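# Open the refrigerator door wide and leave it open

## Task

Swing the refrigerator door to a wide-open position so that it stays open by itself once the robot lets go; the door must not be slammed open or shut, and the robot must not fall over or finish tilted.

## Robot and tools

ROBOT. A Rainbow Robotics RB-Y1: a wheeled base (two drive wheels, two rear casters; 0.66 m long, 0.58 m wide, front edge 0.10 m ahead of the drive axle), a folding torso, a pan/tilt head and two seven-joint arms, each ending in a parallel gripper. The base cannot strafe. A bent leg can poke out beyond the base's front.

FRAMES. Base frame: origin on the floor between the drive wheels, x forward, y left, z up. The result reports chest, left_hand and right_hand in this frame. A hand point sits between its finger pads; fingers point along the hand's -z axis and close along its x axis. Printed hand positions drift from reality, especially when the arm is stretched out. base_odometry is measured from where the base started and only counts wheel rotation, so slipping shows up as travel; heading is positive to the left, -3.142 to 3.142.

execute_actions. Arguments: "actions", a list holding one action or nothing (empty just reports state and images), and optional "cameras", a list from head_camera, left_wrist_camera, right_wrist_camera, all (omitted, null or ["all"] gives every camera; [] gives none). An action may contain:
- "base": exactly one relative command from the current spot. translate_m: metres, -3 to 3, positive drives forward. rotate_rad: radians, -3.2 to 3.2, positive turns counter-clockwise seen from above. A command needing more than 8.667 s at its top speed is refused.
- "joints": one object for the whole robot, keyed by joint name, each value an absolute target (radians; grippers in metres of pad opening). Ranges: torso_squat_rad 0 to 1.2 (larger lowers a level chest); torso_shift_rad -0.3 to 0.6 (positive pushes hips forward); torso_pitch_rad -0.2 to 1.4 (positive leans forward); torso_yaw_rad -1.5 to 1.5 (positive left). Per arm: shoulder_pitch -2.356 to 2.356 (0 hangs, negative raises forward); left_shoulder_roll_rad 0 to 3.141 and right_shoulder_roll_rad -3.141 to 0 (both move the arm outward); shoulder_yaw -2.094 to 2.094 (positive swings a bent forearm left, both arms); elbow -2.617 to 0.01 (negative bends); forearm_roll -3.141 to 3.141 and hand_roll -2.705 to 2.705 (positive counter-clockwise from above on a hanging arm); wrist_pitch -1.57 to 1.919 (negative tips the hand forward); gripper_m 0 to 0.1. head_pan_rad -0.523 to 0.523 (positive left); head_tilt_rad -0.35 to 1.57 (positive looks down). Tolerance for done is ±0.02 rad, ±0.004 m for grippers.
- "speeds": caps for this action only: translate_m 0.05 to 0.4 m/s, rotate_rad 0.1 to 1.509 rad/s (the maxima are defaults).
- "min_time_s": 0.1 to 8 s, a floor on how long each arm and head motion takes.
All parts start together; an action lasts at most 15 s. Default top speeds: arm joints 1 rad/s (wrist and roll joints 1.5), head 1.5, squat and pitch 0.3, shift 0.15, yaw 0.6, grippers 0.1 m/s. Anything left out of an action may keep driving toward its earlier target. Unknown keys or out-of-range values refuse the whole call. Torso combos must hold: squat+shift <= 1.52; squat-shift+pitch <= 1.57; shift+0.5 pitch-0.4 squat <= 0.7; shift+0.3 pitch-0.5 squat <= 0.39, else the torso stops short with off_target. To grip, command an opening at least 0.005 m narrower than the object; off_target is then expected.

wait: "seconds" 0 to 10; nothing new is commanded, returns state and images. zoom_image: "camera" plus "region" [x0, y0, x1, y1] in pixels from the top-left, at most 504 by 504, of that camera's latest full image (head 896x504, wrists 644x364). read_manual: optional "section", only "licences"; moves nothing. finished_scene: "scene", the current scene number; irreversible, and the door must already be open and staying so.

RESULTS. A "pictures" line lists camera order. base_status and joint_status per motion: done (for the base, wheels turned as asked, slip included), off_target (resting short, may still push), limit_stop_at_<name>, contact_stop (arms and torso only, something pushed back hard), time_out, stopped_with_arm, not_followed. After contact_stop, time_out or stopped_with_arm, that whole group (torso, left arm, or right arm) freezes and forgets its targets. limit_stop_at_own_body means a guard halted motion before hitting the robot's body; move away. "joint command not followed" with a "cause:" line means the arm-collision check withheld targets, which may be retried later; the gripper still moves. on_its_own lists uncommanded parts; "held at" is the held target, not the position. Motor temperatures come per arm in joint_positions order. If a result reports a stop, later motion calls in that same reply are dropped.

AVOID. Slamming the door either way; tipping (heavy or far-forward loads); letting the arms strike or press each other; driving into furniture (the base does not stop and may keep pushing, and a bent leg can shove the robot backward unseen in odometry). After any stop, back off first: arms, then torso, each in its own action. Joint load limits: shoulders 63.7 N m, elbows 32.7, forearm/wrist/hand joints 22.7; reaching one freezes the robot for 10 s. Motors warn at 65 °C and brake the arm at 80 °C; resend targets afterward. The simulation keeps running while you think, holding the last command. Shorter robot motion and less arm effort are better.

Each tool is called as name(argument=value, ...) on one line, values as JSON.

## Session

execute_actions(actions=[])

Scene clock: 0.00 s.
Motor temperatures (°C, as the motors report them): left_arm=[34 31 33 36 37 42 36] | right_arm=[36 35 33 33 40 38 40]
base_odometry: x=+0.000 y=+0.000 heading=+0.000 (m, m, rad; odometry frame)
base_status: not commanded
joint_positions: torso_squat_rad=+0.350 torso_shift_rad=+0.000 torso_pitch_rad=+0.000 torso_yaw_rad=-0.001 left_shoulder_pitch_rad=+0.056 left_shoulder_roll_rad=+0.043 left_shoulder_yaw_rad=+0.017 left_elbow_rad=-0.191 left_forearm_roll_rad=+0.016 left_wrist_pitch_rad=+0.018 left_hand_roll_rad=-0.053 left_gripper_m=+0.100 right_shoulder_pitch_rad=-0.019 right_shoulder_roll_rad=-0.023 right_shoulder_yaw_rad=+0.018 right_elbow_rad=-0.169 right_forearm_roll_rad=+0.020 right_wrist_pitch_rad=-0.025 right_hand_roll_rad=+0.034 right_gripper_m=+0.101 head_pan_rad=+0.000 head_tilt_rad=+0.400
joint_status: not commanded
chest: x=-0.2279 y=-0.0001 z=+1.2475 quat_wxyz=(+1.000, +0.000, +0.000, +0.000) (m; base frame)
left_hand: x=-0.1799 y=+0.2559 z=+0.5645 quat_wxyz=(+0.998, +0.025, -0.059, -0.003) (m; base frame)
right_hand: x=-0.1270 y=-0.2347 z=+0.5693 quat_wxyz=(+0.994, -0.013, -0.105, +0.040) (m; base frame)
pictures: head_camera, left_wrist_camera, right_wrist_camera
Images, in order (width x height): head_camera 896x504, left_wrist_camera 644x364, right_wrist_camera 644x364.

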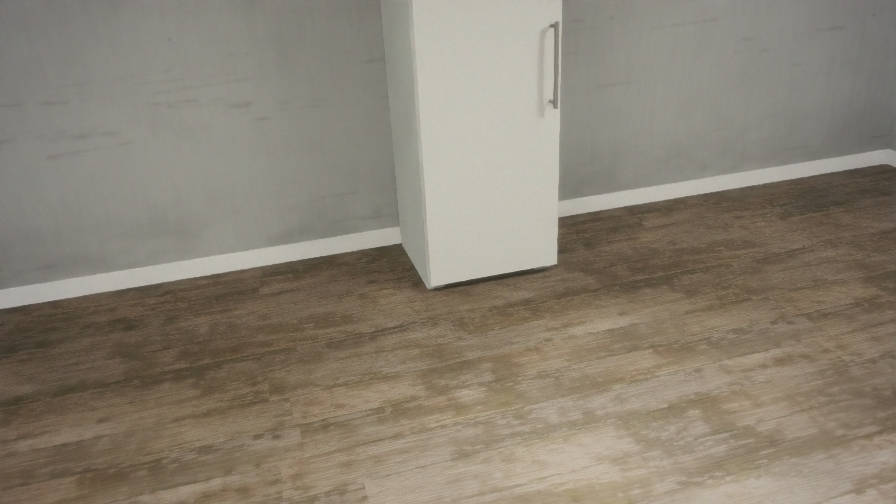

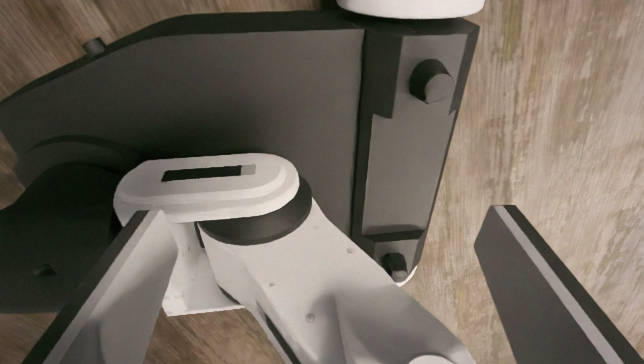

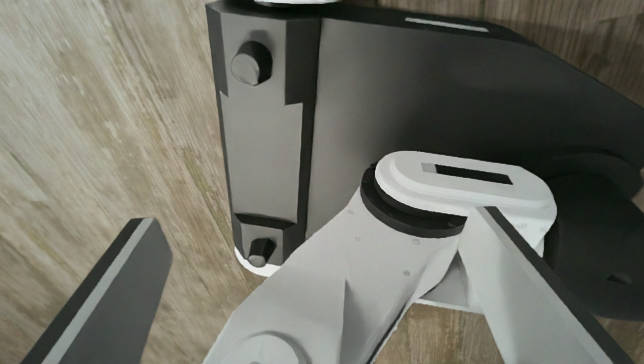

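execute_actions(actions=[{"base":{"rotate_rad":-0.21}}], cameras=[])

execute_actions(actions=[{"base":{"translate_m":1.9},"joints":{"head_pan_rad":0.3,"head_tilt_rad":0.45,"left_shoulder_pitch_rad":-0.6,"left_shoulder_roll_rad":0.06,"left_shoulder_yaw_rad":0.2,"left_elbow_rad":-1.0,"left_forearm_roll_rad":0,"left_wrist_pitch_rad":0,"left_hand_roll_rad":-1.57},"min_time_s":5}], cameras=["head_camera","left_wrist_camera"])

Scene clock: 2.07 s.
Motor temperatures (°C, as the motors report them): left_arm=[34 31 33 36 37 42 36] | right_arm=[36 35 33 33 40 38 40]
base_odometry: x=+0.000 y=+0.000 heading=-0.210 (m, m, rad; odometry frame)
base_status: done
joint_positions: torso_squat_rad=+0.350 torso_shift_rad=+0.000 torso_pitch_rad=+0.000 torso_yaw_rad=-0.001 left_shoulder_pitch_rad=+0.056 left_shoulder_roll_rad=+0.043 left_shoulder_yaw_rad=+0.017 left_elbow_rad=-0.191 left_forearm_roll_rad=+0.016 left_wrist_pitch_rad=+0.018 left_hand_roll_rad=-0.053 left_gripper_m=+0.100 right_shoulder_pitch_rad=-0.019 right_shoulder_roll_rad=-0.023 right_shoulder_yaw_rad=+0.018 right_elbow_rad=-0.169 right_forearm_roll_rad=+0.020 right_wrist_pitch_rad=-0.025 right_hand_roll_rad=+0.034 right_gripper_m=+0.101 head_pan_rad=+0.000 head_tilt_rad=+0.400
joint_status: not commanded
chest: x=-0.2279 y=+0.0000 z=+1.2475 quat_wxyz=(+1.000, +0.000, +0.000, +0.000) (m; base frame)
left_hand: x=-0.1799 y=+0.2559 z=+0.5645 quat_wxyz=(+0.998, +0.024, -0.059, -0.003) (m; base frame)
right_hand: x=-0.1270 y=-0.2347 z=+0.5693 quat_wxyz=(+0.994, -0.013, -0.105, +0.040) (m; base frame)
pictures: none
No camera images: the call's "cameras" was empty. Leave "cameras" out to get every camera's image.

Scene clock: 8.27 s.
Motor temperatures (°C, as the motors report them): left_arm=[34 31 33 36 37 42 36] | right_arm=[36 35 33 33 40 38 40]
base_odometry: x=+1.858 y=-0.396 heading=-0.210 (m, m, rad; odometry frame)
base_status: done
joint_positions: torso_squat_rad=+0.350 torso_shift_rad=+0.000 torso_pitch_rad=+0.000 torso_yaw_rad=-0.001 left_shoulder_pitch_rad=-0.600 left_shoulder_roll_rad=+0.060 left_shoulder_yaw_rad=+0.199 left_elbow_rad=-1.000 left_forearm_roll_rad=+0.000 left_wrist_pitch_rad=+0.000 left_hand_roll_rad=-1.570 left_gripper_m=+0.100 right_shoulder_pitch_rad=-0.019 right_shoulder_roll_rad=-0.023 right_shoulder_yaw_rad=+0.018 right_elbow_rad=-0.169 right_forearm_roll_rad=+0.020 right_wrist_pitch_rad=-0.025 right_hand_roll_rad=+0.034 right_gripper_m=+0.101 head_pan_rad=+0.300 head_tilt_rad=+0.450
joint_status: all done
chest: x=-0.2278 y=+0.0000 z=+1.2475 quat_wxyz=(+1.000, +0.000, +0.000, +0.000) (m; base frame)
left_hand: x=+0.4343 y=+0.2231 z=+1.0816 quat_wxyz=(+0.501, +0.501, -0.499, -0.498) (m; base frame)
right_hand: x=-0.1269 y=-0.2347 z=+0.5693 quat_wxyz=(+0.994, -0.013, -0.105, +0.040) (m; base frame)
pictures: head_camera, left_wrist_camera
Images, in order (width x height): head_camera 896x504, left_wrist_camera 644x364.

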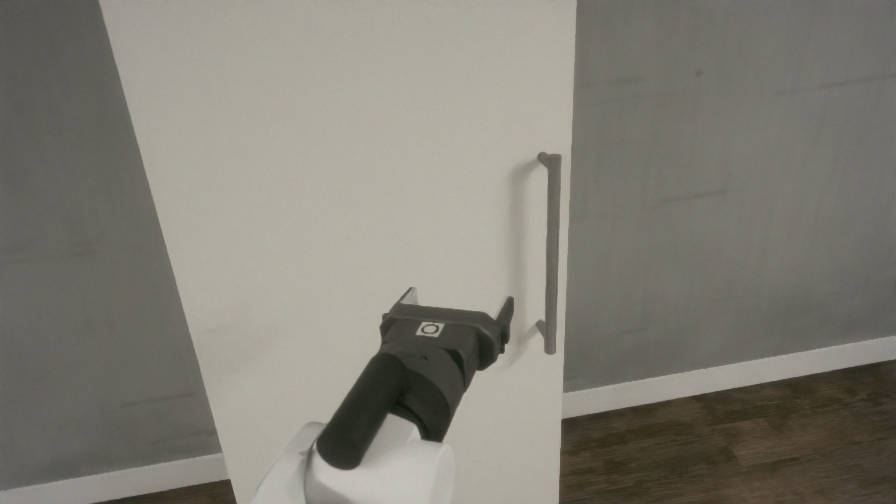

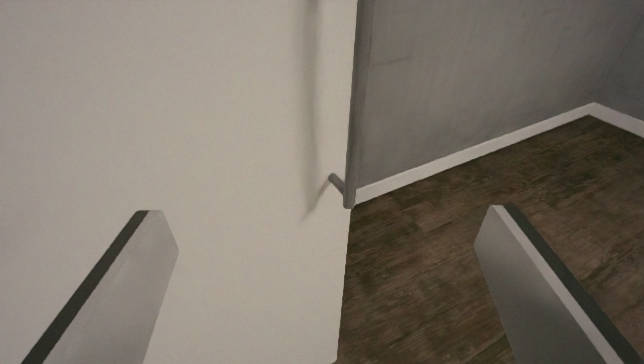

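execute_actions(actions=[{"base":{"translate_m":0.23},"joints":{"torso_squat_rad":0.6,"torso_yaw_rad":-0.05,"left_gripper_m":0.07}}], cameras=["head_camera","left_wrist_camera"])

Scene clock: 10.43 s.
Motor temperatures (°C, as the motors report them): left_arm=[34 31 33 36 37 42 36] | right_arm=[36 35 33 33 40 38 40]
base_odometry: x=+2.083 y=-0.444 heading=-0.210 (m, m, rad; odometry frame)
base_status: done
joint_positions: torso_squat_rad=+0.600 torso_shift_rad=+0.000 torso_pitch_rad=+0.000 torso_yaw_rad=-0.050 left_shoulder_pitch_rad=-0.600 left_shoulder_roll_rad=+0.060 left_shoulder_yaw_rad=+0.200 left_elbow_rad=-1.000 left_forearm_roll_rad=+0.000 left_wrist_pitch_rad=+0.000 left_hand_roll_rad=-1.570 left_gripper_m=+0.070 right_shoulder_pitch_rad=-0.019 right_shoulder_roll_rad=-0.023 right_shoulder_yaw_rad=+0.018 right_elbow_rad=-0.169 right_forearm_roll_rad=+0.020 right_wrist_pitch_rad=-0.025 right_hand_roll_rad=+0.034 right_gripper_m=+0.101 head_pan_rad=+0.300 head_tilt_rad=+0.450
joint_status: all done
chest: x=-0.2279 y=-0.0001 z=+1.1677 quat_wxyz=(+1.000, +0.000, +0.000, -0.025) (m; base frame)
left_hand: x=+0.4445 y=+0.1902 z=+1.0018 quat_wxyz=(+0.489, +0.489, -0.511, -0.511) (m; base frame)
right_hand: x=-0.1386 y=-0.2394 z=+0.4895 quat_wxyz=(+0.994, -0.015, -0.105, +0.015) (m; base frame)
pictures: head_camera, left_wrist_camera
Images, in order (width x height): head_camera 896x504, left_wrist_camera 644x364.

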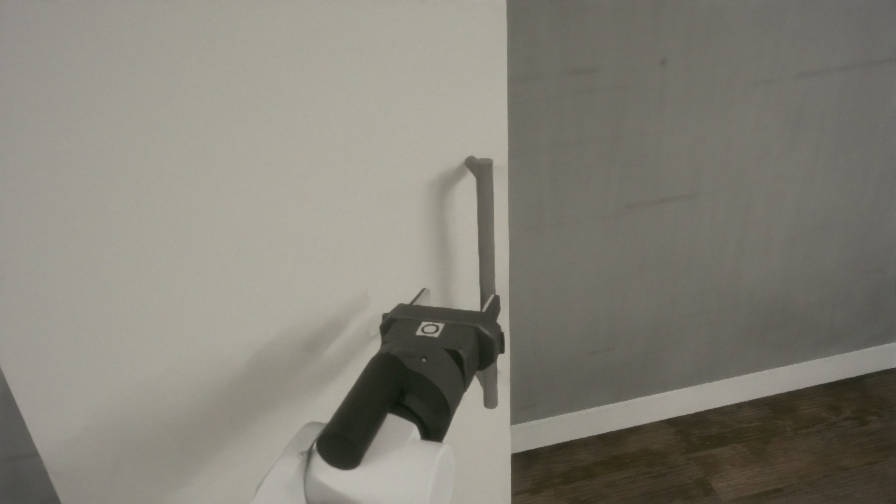

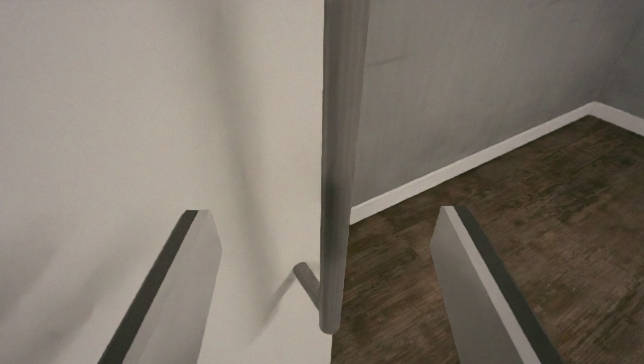

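execute_actions(actions=[{"base":{"translate_m":0.088},"joints":{"left_shoulder_yaw_rad":0.175,"left_gripper_m":0.05}}], cameras=["left_wrist_camera"])

execute_actions(actions=[{"joints":{"left_gripper_m":0.005}}], cameras=["head_camera","left_wrist_camera"])

Scene clock: 12.13 s.
Motor temperatures (°C, as the motors report them): left_arm=[34 31 33 36 37 42 36] | right_arm=[36 35 33 33 40 38 40]
base_odometry: x=+2.169 y=-0.462 heading=-0.211 (m, m, rad; odometry frame)
base_status: done
joint_positions: torso_squat_rad=+0.600 torso_shift_rad=+0.000 torso_pitch_rad=+0.000 torso_yaw_rad=-0.050 left_shoulder_pitch_rad=-0.600 left_shoulder_roll_rad=+0.060 left_shoulder_yaw_rad=+0.175 left_elbow_rad=-1.000 left_forearm_roll_rad=+0.000 left_wrist_pitch_rad=+0.000 left_hand_roll_rad=-1.570 left_gripper_m=+0.050 right_shoulder_pitch_rad=-0.019 right_shoulder_roll_rad=-0.023 right_shoulder_yaw_rad=+0.018 right_elbow_rad=-0.169 right_forearm_roll_rad=+0.020 right_wrist_pitch_rad=-0.025 right_hand_roll_rad=+0.034 right_gripper_m=+0.101 head_pan_rad=+0.300 head_tilt_rad=+0.450
joint_status: all done
chest: x=-0.2279 y=-0.0001 z=+1.1677 quat_wxyz=(+1.000, +0.000, +0.000, -0.025) (m; base frame)
left_hand: x=+0.4439 y=+0.1800 z=+1.0018 quat_wxyz=(+0.480, +0.487, -0.513, -0.519) (m; base frame)
right_hand: x=-0.1386 y=-0.2394 z=+0.4895 quat_wxyz=(+0.994, -0.015, -0.105, +0.015) (m; base frame)
pictures: left_wrist_camera
Images, in order (width x height): left_wrist_camera 644x364.

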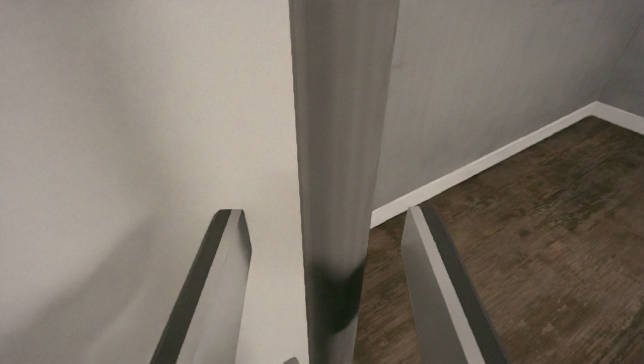

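Scene clock: 13.23 s.
Motor temperatures (°C, as the motors report them): left_arm=[34 31 33 36 37 42 36] | right_arm=[36 35 33 33 40 38 40]
base_odometry: x=+2.169 y=-0.462 heading=-0.211 (m, m, rad; odometry frame)
base_status: not commanded
joint_positions: torso_squat_rad=+0.600 torso_shift_rad=+0.000 torso_pitch_rad=+0.000 torso_yaw_rad=-0.050 left_shoulder_pitch_rad=-0.600 left_shoulder_roll_rad=+0.059 left_shoulder_yaw_rad=+0.174 left_elbow_rad=-1.000 left_forearm_roll_rad=+0.000 left_wrist_pitch_rad=+0.000 left_hand_roll_rad=-1.570 left_gripper_m=+0.018 right_shoulder_pitch_rad=-0.019 right_shoulder_roll_rad=-0.023 right_shoulder_yaw_rad=+0.018 right_elbow_rad=-0.169 right_forearm_roll_rad=+0.020 right_wrist_pitch_rad=-0.025 right_hand_roll_rad=+0.034 right_gripper_m=+0.101 head_pan_rad=+0.300 head_tilt_rad=+0.450
joint_status: left_gripper_m off_target (ended at +0.018, target +0.005)
chest: x=-0.2279 y=-0.0002 z=+1.1677 quat_wxyz=(+1.000, +0.000, +0.000, -0.025) (m; base frame)
left_hand: x=+0.4439 y=+0.1788 z=+1.0019 quat_wxyz=(+0.480, +0.486, -0.514, -0.519) (m; base frame)
right_hand: x=-0.1387 y=-0.2394 z=+0.4895 quat_wxyz=(+0.994, -0.015, -0.105, +0.015) (m; base frame)
pictures: head_camera, left_wrist_camera
Images, in order (width x height): head_camera 896x504, left_wrist_camera 644x364.

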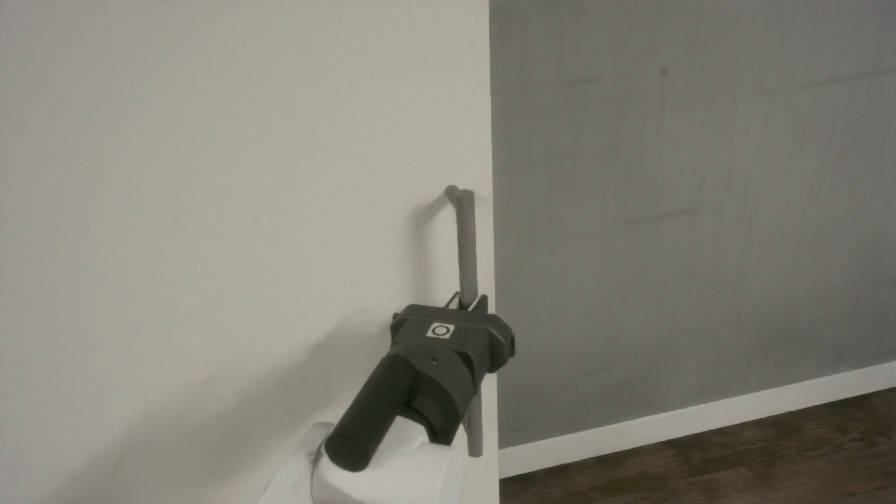

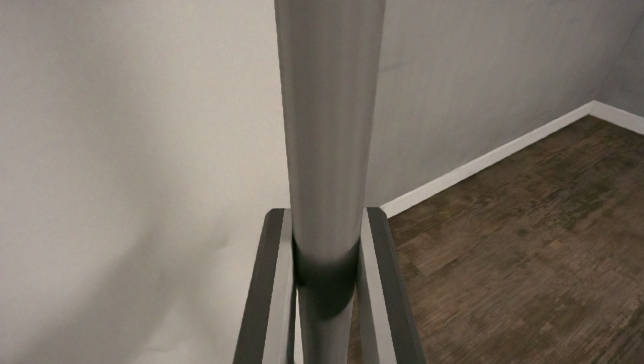

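execute_actions(actions=[{"base":{"translate_m":-0.1},"joints":{"left_shoulder_yaw_rad":0.09,"left_hand_roll_rad":-1.52},"speeds":{"translate_m":0.06},"min_time_s":2.2}], cameras=["left_wrist_camera"])

Scene clock: 15.90 s.
Motor temperatures (°C, as the motors report them): left_arm=[34 31 33 36 37 42 36] | right_arm=[36 35 33 33 40 38 40]
base_odometry: x=+2.071 y=-0.441 heading=-0.210 (m, m, rad; odometry frame)
base_status: done
joint_positions: torso_squat_rad=+0.600 torso_shift_rad=+0.000 torso_pitch_rad=+0.000 torso_yaw_rad=-0.050 left_shoulder_pitch_rad=-0.600 left_shoulder_roll_rad=+0.060 left_shoulder_yaw_rad=+0.091 left_elbow_rad=-1.000 left_forearm_roll_rad=+0.000 left_wrist_pitch_rad=+0.000 left_hand_roll_rad=-1.520 left_gripper_m=+0.005 right_shoulder_pitch_rad=-0.019 right_shoulder_roll_rad=-0.023 right_shoulder_yaw_rad=+0.018 right_elbow_rad=-0.169 right_forearm_roll_rad=+0.020 right_wrist_pitch_rad=-0.025 right_hand_roll_rad=+0.034 right_gripper_m=+0.101 head_pan_rad=+0.300 head_tilt_rad=+0.450
joint_status: all done
on_its_own: left_gripper_m moved -0.013 to your old target +0.005
chest: x=-0.2279 y=-0.0001 z=+1.1677 quat_wxyz=(+1.000, +0.000, +0.000, -0.025) (m; base frame)
left_hand: x=+0.4404 y=+0.1444 z=+1.0008 quat_wxyz=(+0.463, +0.467, -0.530, -0.535) (m; base frame)
right_hand: x=-0.1387 y=-0.2394 z=+0.4895 quat_wxyz=(+0.994, -0.015, -0.105, +0.015) (m; base frame)
pictures: left_wrist_camera
Images, in order (width x height): left_wrist_camera 644x364.

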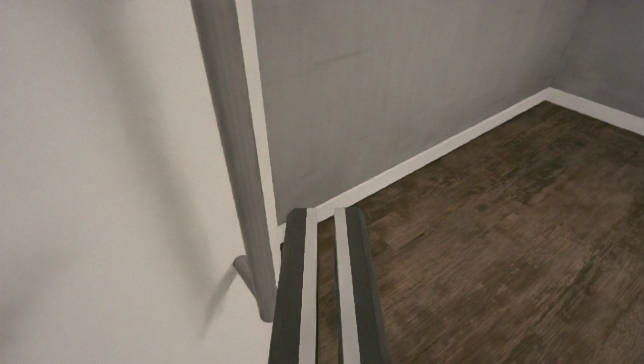

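execute_actions(actions=[{"base":{"translate_m":0.115},"joints":{"left_shoulder_yaw_rad":0.168,"left_hand_roll_rad":-1.56,"left_gripper_m":0.055},"speeds":{"translate_m":0.1}}], cameras=["left_wrist_camera"])

execute_actions(actions=[{"joints":{"left_gripper_m":0.0}}], cameras=["left_wrist_camera"])

execute_actions(actions=[{"base":{"translate_m":-0.025},"joints":{"left_shoulder_yaw_rad":0.11,"left_hand_roll_rad":-1.53},"speeds":{"translate_m":0.05},"min_time_s":0.7}], cameras=["left_wrist_camera"])

Scene clock: 18.00 s.
Motor temperatures (°C, as the motors report them): left_arm=[35 31 33 36 37 42 36] | right_arm=[36 35 33 33 40 38 40]
base_odometry: x=+2.184 y=-0.465 heading=-0.210 (m, m, rad; odometry frame)
base_status: done
joint_positions: torso_squat_rad=+0.600 torso_shift_rad=+0.000 torso_pitch_rad=+0.000 torso_yaw_rad=-0.050 left_shoulder_pitch_rad=-0.600 left_shoulder_roll_rad=+0.060 left_shoulder_yaw_rad=+0.168 left_elbow_rad=-1.000 left_forearm_roll_rad=+0.000 left_wrist_pitch_rad=+0.000 left_hand_roll_rad=-1.560 left_gripper_m=+0.055 right_shoulder_pitch_rad=-0.019 right_shoulder_roll_rad=-0.023 right_shoulder_yaw_rad=+0.018 right_elbow_rad=-0.169 right_forearm_roll_rad=+0.020 right_wrist_pitch_rad=-0.025 right_hand_roll_rad=+0.034 right_gripper_m=+0.101 head_pan_rad=+0.300 head_tilt_rad=+0.450
joint_status: all done
chest: x=-0.2279 y=-0.0001 z=+1.1677 quat_wxyz=(+1.000, +0.000, +0.000, -0.025) (m; base frame)
left_hand: x=+0.4438 y=+0.1768 z=+1.0019 quat_wxyz=(+0.480, +0.484, -0.516, -0.519) (m; base frame)
right_hand: x=-0.1387 y=-0.2394 z=+0.4895 quat_wxyz=(+0.994, -0.015, -0.105, +0.015) (m; base frame)
pictures: left_wrist_camera
Images, in order (width x height): left_wrist_camera 644x364.

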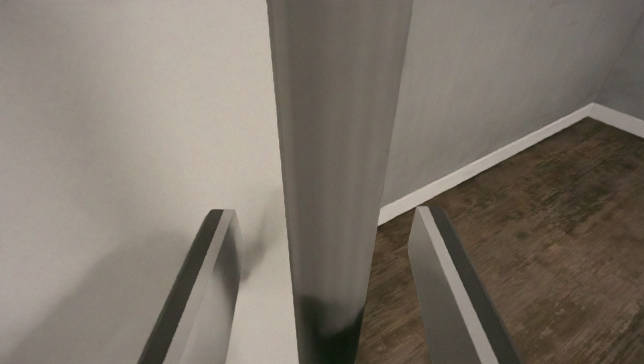

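Scene clock: 19.03 s.
Motor temperatures (°C, as the motors report them): left_arm=[35 31 33 37 37 42 36] | right_arm=[36 35 33 33 40 38 40]
base_odometry: x=+2.184 y=-0.465 heading=-0.210 (m, m, rad; odometry frame)
base_status: not commanded
joint_positions: torso_squat_rad=+0.600 torso_shift_rad=+0.000 torso_pitch_rad=+0.000 torso_yaw_rad=-0.050 left_shoulder_pitch_rad=-0.600 left_shoulder_roll_rad=+0.060 left_shoulder_yaw_rad=+0.168 left_elbow_rad=-1.000 left_forearm_roll_rad=+0.000 left_wrist_pitch_rad=+0.000 left_hand_roll_rad=-1.560 left_gripper_m=+0.018 right_shoulder_pitch_rad=-0.019 right_shoulder_roll_rad=-0.023 right_shoulder_yaw_rad=+0.018 right_elbow_rad=-0.169 right_forearm_roll_rad=+0.020 right_wrist_pitch_rad=-0.025 right_hand_roll_rad=+0.034 right_gripper_m=+0.101 head_pan_rad=+0.300 head_tilt_rad=+0.450
joint_status: left_gripper_m off_target (ended at +0.018, target +0.000)
chest: x=-0.2279 y=-0.0001 z=+1.1677 quat_wxyz=(+1.000, +0.000, +0.000, -0.025) (m; base frame)
left_hand: x=+0.4438 y=+0.1767 z=+1.0019 quat_wxyz=(+0.480, +0.484, -0.516, -0.519) (m; base frame)
right_hand: x=-0.1387 y=-0.2394 z=+0.4895 quat_wxyz=(+0.994, -0.015, -0.105, +0.015) (m; base frame)
pictures: left_wrist_camera
Images, in order (width x height): left_wrist_camera 644x364.

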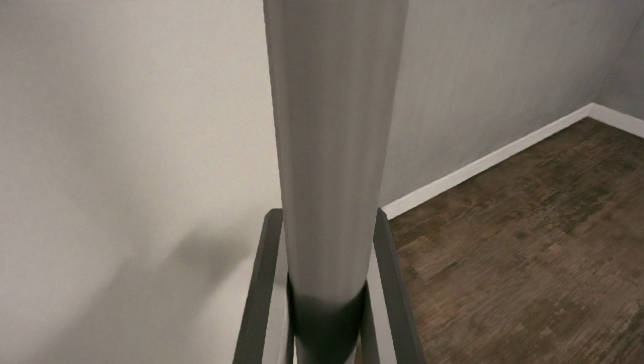

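Scene clock: 20.67 s.
Motor temperatures (°C, as the motors report them): left_arm=[35 31 33 37 37 42 36] | right_arm=[36 35 33 33 40 38 40]
base_odometry: x=+2.160 y=-0.460 heading=-0.210 (m, m, rad; odometry frame)
base_status: done
joint_positions: torso_squat_rad=+0.600 torso_shift_rad=+0.000 torso_pitch_rad=+0.001 torso_yaw_rad=-0.050 left_shoulder_pitch_rad=-0.600 left_shoulder_roll_rad=+0.067 left_shoulder_yaw_rad=+0.147 left_elbow_rad=-1.000 left_forearm_roll_rad=+0.000 left_wrist_pitch_rad=+0.000 left_hand_roll_rad=-1.546 left_gripper_m=+0.018 right_shoulder_pitch_rad=-0.019 right_shoulder_roll_rad=-0.023 right_shoulder_yaw_rad=+0.018 right_elbow_rad=-0.169 right_forearm_roll_rad=+0.020 right_wrist_pitch_rad=-0.025 right_hand_roll_rad=+0.034 right_gripper_m=+0.101 head_pan_rad=+0.300 head_tilt_rad=+0.450
joint_status: left_shoulder_yaw_rad contact_stop (moved -0.021 of -0.058); the others done
on_its_own: left_shoulder_yaw_rad is held at +0.147, not at your +0.110, since a contact_stop
chest: x=-0.2278 y=-0.0001 z=+1.1677 quat_wxyz=(+1.000, +0.000, +0.000, -0.025) (m; base frame)
left_hand: x=+0.4438 y=+0.1721 z=+1.0023 quat_wxyz=(+0.476, +0.481, -0.519, -0.523) (m; base frame)
right_hand: x=-0.1388 y=-0.2395 z=+0.4895 quat_wxyz=(+0.994, -0.015, -0.104, +0.015) (m; base frame)
pictures: left_wrist_camera
Images, in order (width x height): left_wrist_camera 644x364.

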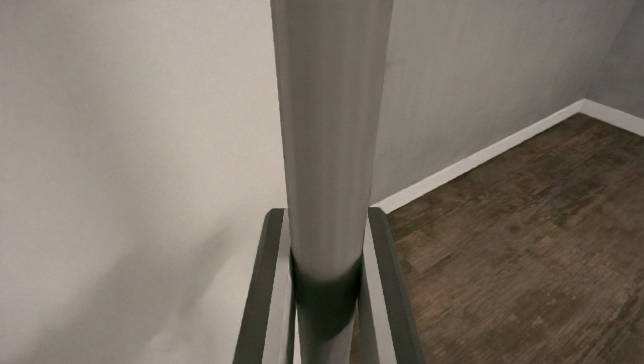

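execute_actions(actions=[{"base":{"translate_m":-0.08},"joints":{"left_shoulder_yaw_rad":0.085,"left_hand_roll_rad":-1.51},"speeds":{"translate_m":0.05},"min_time_s":1.7}], cameras=["left_wrist_camera"])

Scene clock: 23.07 s.
Motor temperatures (°C, as the motors report them): left_arm=[35 31 33 37 37 42 36] | right_arm=[36 35 33 33 40 38 40]
base_odometry: x=+2.081 y=-0.443 heading=-0.209 (m, m, rad; odometry frame)
base_status: done
joint_positions: torso_squat_rad=+0.600 torso_shift_rad=+0.000 torso_pitch_rad=+0.000 torso_yaw_rad=-0.049 left_shoulder_pitch_rad=-0.600 left_shoulder_roll_rad=+0.071 left_shoulder_yaw_rad=+0.088 left_elbow_rad=-1.001 left_forearm_roll_rad=+0.000 left_wrist_pitch_rad=+0.000 left_hand_roll_rad=-1.510 left_gripper_m=+0.018 right_shoulder_pitch_rad=-0.019 right_shoulder_roll_rad=-0.023 right_shoulder_yaw_rad=+0.018 right_elbow_rad=-0.169 right_forearm_roll_rad=+0.020 right_wrist_pitch_rad=-0.025 right_hand_roll_rad=+0.034 right_gripper_m=+0.101 head_pan_rad=+0.300 head_tilt_rad=+0.450
joint_status: all done
chest: x=-0.2280 y=+0.0001 z=+1.1677 quat_wxyz=(+1.000, +0.000, +0.000, -0.025) (m; base frame)
left_hand: x=+0.4410 y=+0.1496 z=+1.0016 quat_wxyz=(+0.464, +0.468, -0.530, -0.534) (m; base frame)
right_hand: x=-0.1386 y=-0.2394 z=+0.4896 quat_wxyz=(+0.994, -0.015, -0.105, +0.015) (m; base frame)
pictures: left_wrist_camera
Images, in order (width x height): left_wrist_camera 644x364.

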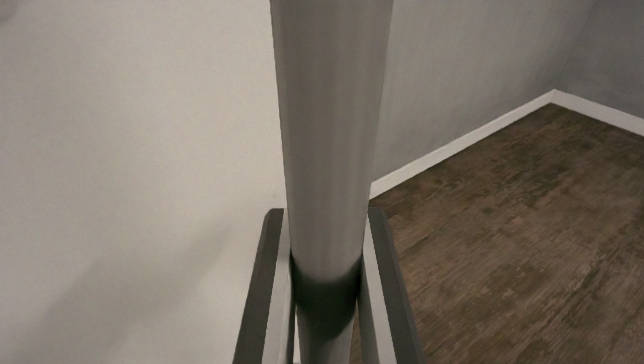

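execute_actions(actions=[{"base":{"translate_m":-0.18},"speeds":{"translate_m":0.08}}], cameras=["left_wrist_camera","head_camera"])

Scene clock: 25.90 s.
Motor temperatures (°C, as the motors report them): left_arm=[35 31 33 37 37 42 36] | right_arm=[36 35 33 33 40 38 40]
base_odometry: x=+1.905 y=-0.406 heading=-0.209 (m, m, rad; odometry frame)
base_status: done
joint_positions: torso_squat_rad=+0.600 torso_shift_rad=+0.000 torso_pitch_rad=+0.000 torso_yaw_rad=-0.050 left_shoulder_pitch_rad=-0.600 left_shoulder_roll_rad=+0.071 left_shoulder_yaw_rad=+0.087 left_elbow_rad=-1.001 left_forearm_roll_rad=+0.000 left_wrist_pitch_rad=+0.000 left_hand_roll_rad=-1.510 left_gripper_m=+0.018 right_shoulder_pitch_rad=-0.019 right_shoulder_roll_rad=-0.023 right_shoulder_yaw_rad=+0.018 right_elbow_rad=-0.169 right_forearm_roll_rad=+0.020 right_wrist_pitch_rad=-0.025 right_hand_roll_rad=+0.034 right_gripper_m=+0.101 head_pan_rad=+0.300 head_tilt_rad=+0.450
joint_status: not commanded
chest: x=-0.2279 y=+0.0001 z=+1.1677 quat_wxyz=(+1.000, +0.000, +0.000, -0.025) (m; base frame)
left_hand: x=+0.4410 y=+0.1492 z=+1.0016 quat_wxyz=(+0.463, +0.468, -0.530, -0.534) (m; base frame)
right_hand: x=-0.1386 y=-0.2394 z=+0.4896 quat_wxyz=(+0.994, -0.015, -0.105, +0.015) (m; base frame)
pictures: head_camera, left_wrist_camera
Images, in order (width x height): head_camera 896x504, left_wrist_camera 644x364.

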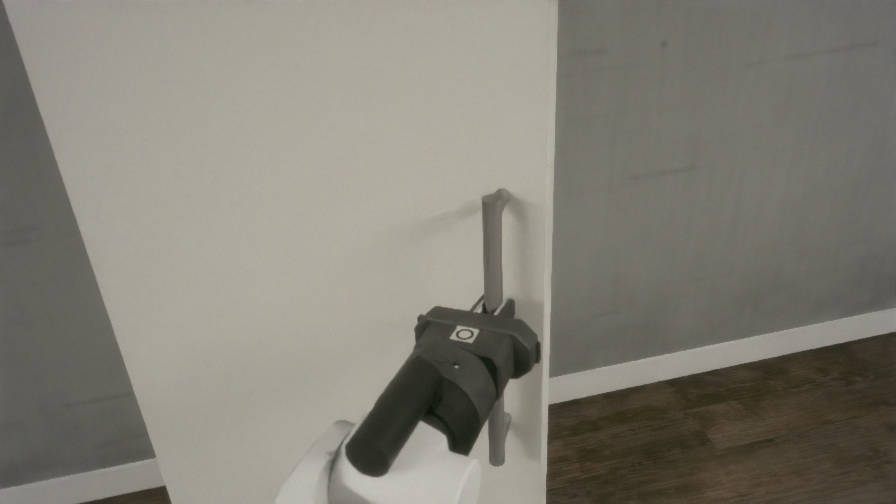

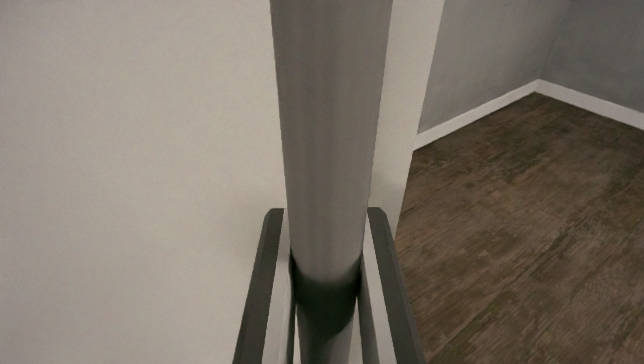

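execute_actions(actions=[{"base":{"translate_m":-0.134},"joints":{"left_shoulder_roll_rad":0.145,"left_hand_roll_rad":-1.45},"speeds":{"translate_m":0.08},"min_time_s":2.3}], cameras=[])

execute_actions(actions=[{"base":{"translate_m":-0.125},"joints":{"left_shoulder_roll_rad":0.272,"left_hand_roll_rad":-1.345,"left_elbow_rad":-0.99},"speeds":{"translate_m":0.075},"min_time_s":2.2}], cameras=["left_wrist_camera","head_camera"])

Scene clock: 28.73 s.
Motor temperatures (°C, as the motors report them): left_arm=[35 31 33 38 37 43 36] | right_arm=[36 35 33 33 40 38 40]
base_odometry: x=+1.774 y=-0.378 heading=-0.209 (m, m, rad; odometry frame)
base_status: done
joint_positions: torso_squat_rad=+0.600 torso_shift_rad=+0.000 torso_pitch_rad=+0.001 torso_yaw_rad=-0.050 left_shoulder_pitch_rad=-0.596 left_shoulder_roll_rad=+0.143 left_shoulder_yaw_rad=+0.084 left_elbow_rad=-0.997 left_forearm_roll_rad=+0.000 left_wrist_pitch_rad=+0.002 left_hand_roll_rad=-1.450 left_gripper_m=+0.018 right_shoulder_pitch_rad=-0.019 right_shoulder_roll_rad=-0.023 right_shoulder_yaw_rad=+0.018 right_elbow_rad=-0.169 right_forearm_roll_rad=+0.020 right_wrist_pitch_rad=-0.025 right_hand_roll_rad=+0.034 right_gripper_m=+0.101 head_pan_rad=+0.300 head_tilt_rad=+0.450
joint_status: all done
chest: x=-0.2274 y=+0.0001 z=+1.1677 quat_wxyz=(+1.000, +0.000, +0.001, -0.025) (m; base frame)
left_hand: x=+0.4465 y=+0.1886 z=+1.0044 quat_wxyz=(+0.473, +0.478, -0.521, -0.526) (m; base frame)
right_hand: x=-0.1389 y=-0.2395 z=+0.4895 quat_wxyz=(+0.994, -0.015, -0.104, +0.015) (m; base frame)
pictures: none
No camera images: the call's "cameras" was empty. Leave "cameras" out to get every camera's image.

Scene clock: 31.23 s.
Motor temperatures (°C, as the motors report them): left_arm=[36 32 33 40 37 44 36] | right_arm=[36 35 33 33 40 38 40]
base_odometry: x=+1.652 y=-0.352 heading=-0.209 (m, m, rad; odometry frame)
base_status: done
joint_positions: torso_squat_rad=+0.600 torso_shift_rad=+0.001 torso_pitch_rad=+0.002 torso_yaw_rad=-0.050 left_shoulder_pitch_rad=-0.592 left_shoulder_roll_rad=+0.267 left_shoulder_yaw_rad=+0.082 left_elbow_rad=-0.984 left_forearm_roll_rad=+0.000 left_wrist_pitch_rad=+0.003 left_hand_roll_rad=-1.345 left_gripper_m=+0.018 right_shoulder_pitch_rad=-0.019 right_shoulder_roll_rad=-0.023 right_shoulder_yaw_rad=+0.018 right_elbow_rad=-0.169 right_forearm_roll_rad=+0.020 right_wrist_pitch_rad=-0.025 right_hand_roll_rad=+0.034 right_gripper_m=+0.101 head_pan_rad=+0.300 head_tilt_rad=+0.450
joint_status: all done
chest: x=-0.2270 y=+0.0001 z=+1.1677 quat_wxyz=(+1.000, +0.000, +0.001, -0.025) (m; base frame)
left_hand: x=+0.4524 y=+0.2576 z=+1.0144 quat_wxyz=(+0.490, +0.496, -0.505, -0.509) (m; base frame)
right_hand: x=-0.1391 y=-0.2396 z=+0.4895 quat_wxyz=(+0.994, -0.015, -0.104, +0.015) (m; base frame)
pictures: head_camera, left_wrist_camera
Images, in order (width x height): head_camera 896x504, left_wrist_camera 644x364.

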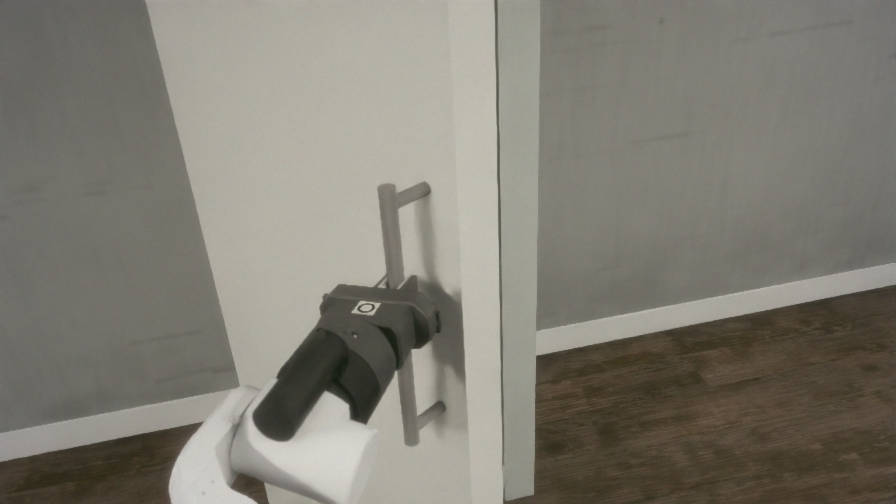

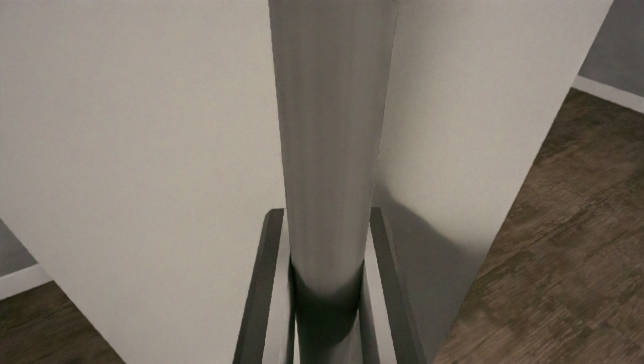

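execute_actions(actions=[{"base":{"translate_m":-0.095},"joints":{"left_gripper_m":0.028,"torso_squat_rad":0.7,"left_shoulder_roll_rad":0.46,"left_hand_roll_rad":-1.19},"speeds":{"translate_m":0.055},"min_time_s":2.0}], cameras=["left_wrist_camera","head_camera"])

Scene clock: 34.27 s.
Motor temperatures (°C, as the motors report them): left_arm=[36 32 33 40 37 44 36] | right_arm=[36 35 33 33 40 38 40]
base_odometry: x=+1.559 y=-0.333 heading=-0.209 (m, m, rad; odometry frame)
base_status: done
joint_positions: torso_squat_rad=+0.700 torso_shift_rad=+0.000 torso_pitch_rad=+0.000 torso_yaw_rad=-0.050 left_shoulder_pitch_rad=-0.600 left_shoulder_roll_rad=+0.460 left_shoulder_yaw_rad=+0.085 left_elbow_rad=-0.990 left_forearm_roll_rad=+0.000 left_wrist_pitch_rad=+0.000 left_hand_roll_rad=-1.190 left_gripper_m=+0.028 right_shoulder_pitch_rad=-0.019 right_shoulder_roll_rad=-0.023 right_shoulder_yaw_rad=+0.018 right_elbow_rad=-0.169 right_forearm_roll_rad=+0.020 right_wrist_pitch_rad=-0.025 right_hand_roll_rad=+0.034 right_gripper_m=+0.101 head_pan_rad=+0.300 head_tilt_rad=+0.450
joint_status: all done
chest: x=-0.2279 y=-0.0001 z=+1.1253 quat_wxyz=(+1.000, +0.000, +0.000, -0.025) (m; base frame)
left_hand: x=+0.4539 y=+0.3562 z=+1.0263 quat_wxyz=(+0.495, +0.536, -0.498, -0.469) (m; base frame)
right_hand: x=-0.1387 y=-0.2395 z=+0.4472 quat_wxyz=(+0.994, -0.015, -0.105, +0.015) (m; base frame)
pictures: head_camera, left_wrist_camera
Images, in order (width x height): head_camera 896x504, left_wrist_camera 644x364.

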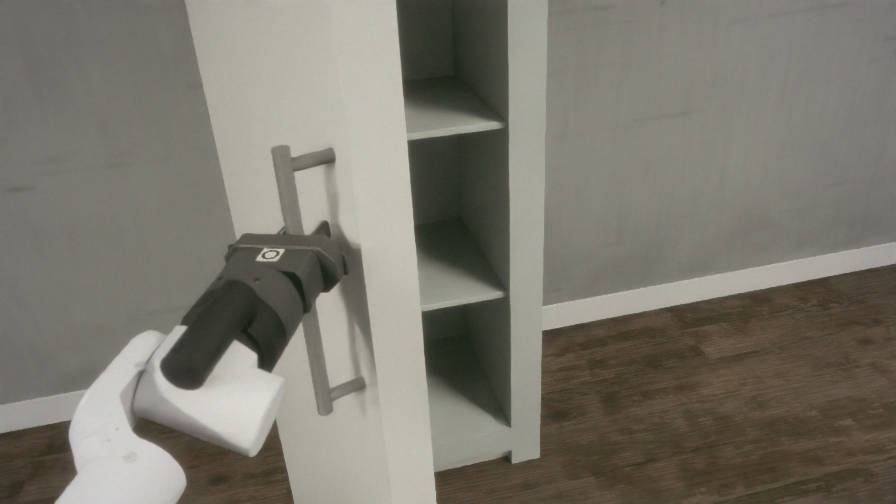

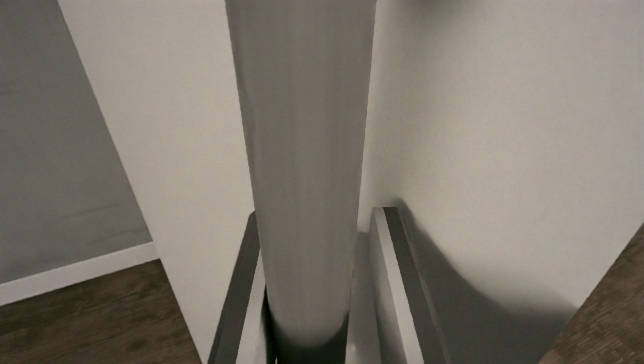

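execute_actions(actions=[{"base":{"translate_m":-0.075},"joints":{"torso_squat_rad":0.86,"left_shoulder_roll_rad":0.69,"left_hand_roll_rad":-1.0,"head_pan_rad":0.5},"speeds":{"translate_m":0.05},"min_time_s":2.2}], cameras=["left_wrist_camera","head_camera"])

Scene clock: 36.87 s.
Motor temperatures (°C, as the motors report them): left_arm=[36 32 33 39 37 44 36] | right_arm=[36 35 33 33 40 38 40]
base_odometry: x=+1.486 y=-0.317 heading=-0.208 (m, m, rad; odometry frame)
base_status: done
joint_positions: torso_squat_rad=+0.860 torso_shift_rad=+0.000 torso_pitch_rad=+0.000 torso_yaw_rad=-0.050 left_shoulder_pitch_rad=-0.600 left_shoulder_roll_rad=+0.690 left_shoulder_yaw_rad=+0.085 left_elbow_rad=-0.990 left_forearm_roll_rad=+0.000 left_wrist_pitch_rad=+0.000 left_hand_roll_rad=-1.000 left_gripper_m=+0.028 right_shoulder_pitch_rad=-0.019 right_shoulder_roll_rad=-0.023 right_shoulder_yaw_rad=+0.018 right_elbow_rad=-0.169 right_forearm_roll_rad=+0.020 right_wrist_pitch_rad=-0.025 right_hand_roll_rad=+0.034 right_gripper_m=+0.101 head_pan_rad=+0.500 head_tilt_rad=+0.450
joint_status: all done
chest: x=-0.2279 y=-0.0001 z=+1.0466 quat_wxyz=(+1.000, +0.000, +0.000, -0.025) (m; base frame)
left_hand: x=+0.4383 y=+0.4644 z=+1.0194 quat_wxyz=(+0.499, +0.578, -0.488, -0.422) (m; base frame)
right_hand: x=-0.1387 y=-0.2395 z=+0.3685 quat_wxyz=(+0.994, -0.015, -0.105, +0.015) (m; base frame)
pictures: head_camera, left_wrist_camera
Images, in order (width x height): head_camera 896x504, left_wrist_camera 644x364.

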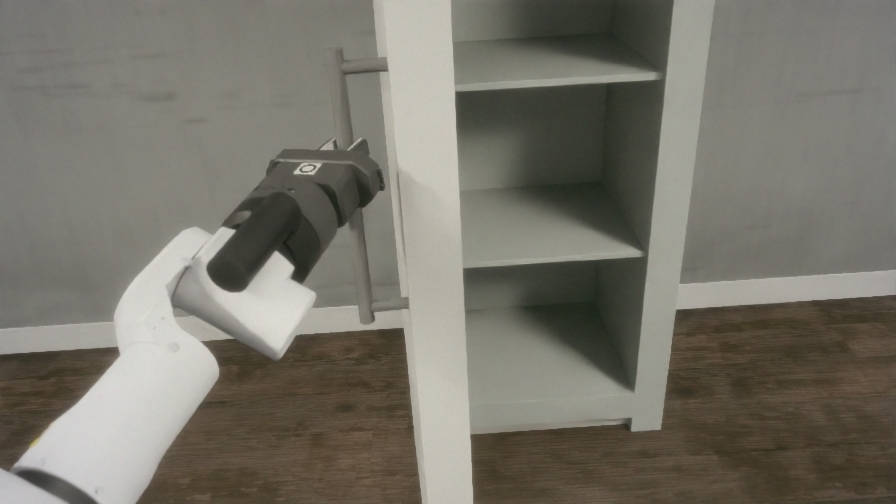

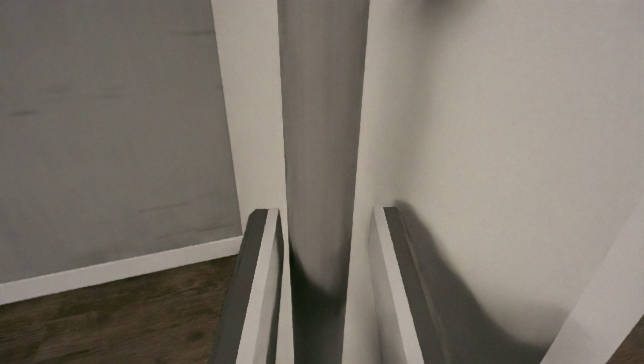

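About 86° open. Retreat and finish.

execute_actions(actions=[{"base":{"translate_m":-0.07}}], cameras=["head_camera"])

finished_scene(scene=2)

Scene clock: 38.30 s.
Motor temperatures (°C, as the motors report them): left_arm=[36 32 33 39 37 44 36] | right_arm=[36 35 33 33 40 38 40]
base_odometry: x=+1.417 y=-0.303 heading=-0.208 (m, m, rad; odometry frame)
base_status: done
joint_positions: torso_squat_rad=+0.860 torso_shift_rad=+0.000 torso_pitch_rad=+0.000 torso_yaw_rad=-0.050 left_shoulder_pitch_rad=-0.601 left_shoulder_roll_rad=+0.690 left_shoulder_yaw_rad=+0.085 left_elbow_rad=-0.990 left_forearm_roll_rad=+0.000 left_wrist_pitch_rad=+0.000 left_hand_roll_rad=-1.000 left_gripper_m=+0.028 right_shoulder_pitch_rad=-0.019 right_shoulder_roll_rad=-0.023 right_shoulder_yaw_rad=+0.018 right_elbow_rad=-0.169 right_forearm_roll_rad=+0.020 right_wrist_pitch_rad=-0.025 right_hand_roll_rad=+0.034 right_gripper_m=+0.101 head_pan_rad=+0.500 head_tilt_rad=+0.450
joint_status: not commanded
chest: x=-0.2280 y=-0.0001 z=+1.0466 quat_wxyz=(+1.000, +0.000, +0.000, -0.025) (m; base frame)
left_hand: x=+0.4382 y=+0.4644 z=+1.0197 quat_wxyz=(+0.499, +0.578, -0.488, -0.422) (m; base frame)
right_hand: x=-0.1387 y=-0.2395 z=+0.3685 quat_wxyz=(+0.994, -0.015, -0.105, +0.015) (m; base frame)
pictures: head_camera
Images, in order (width x height): head_camera 896x504.

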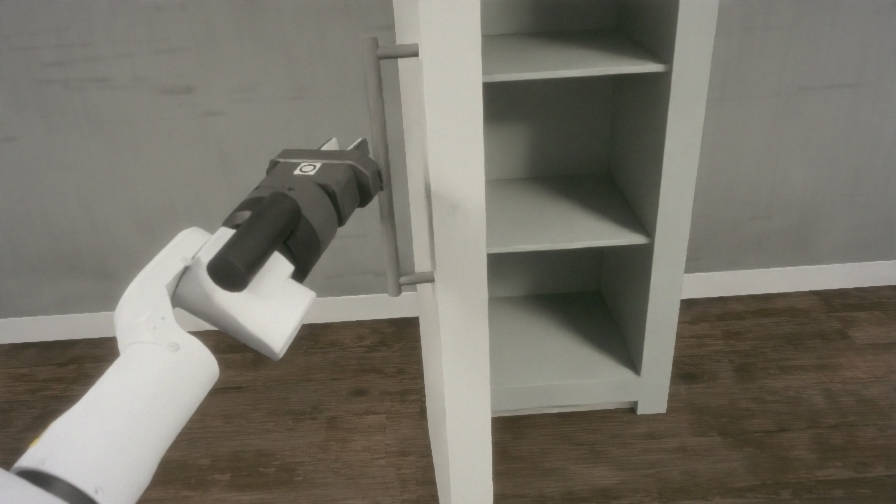

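The scene is finished: the task was done.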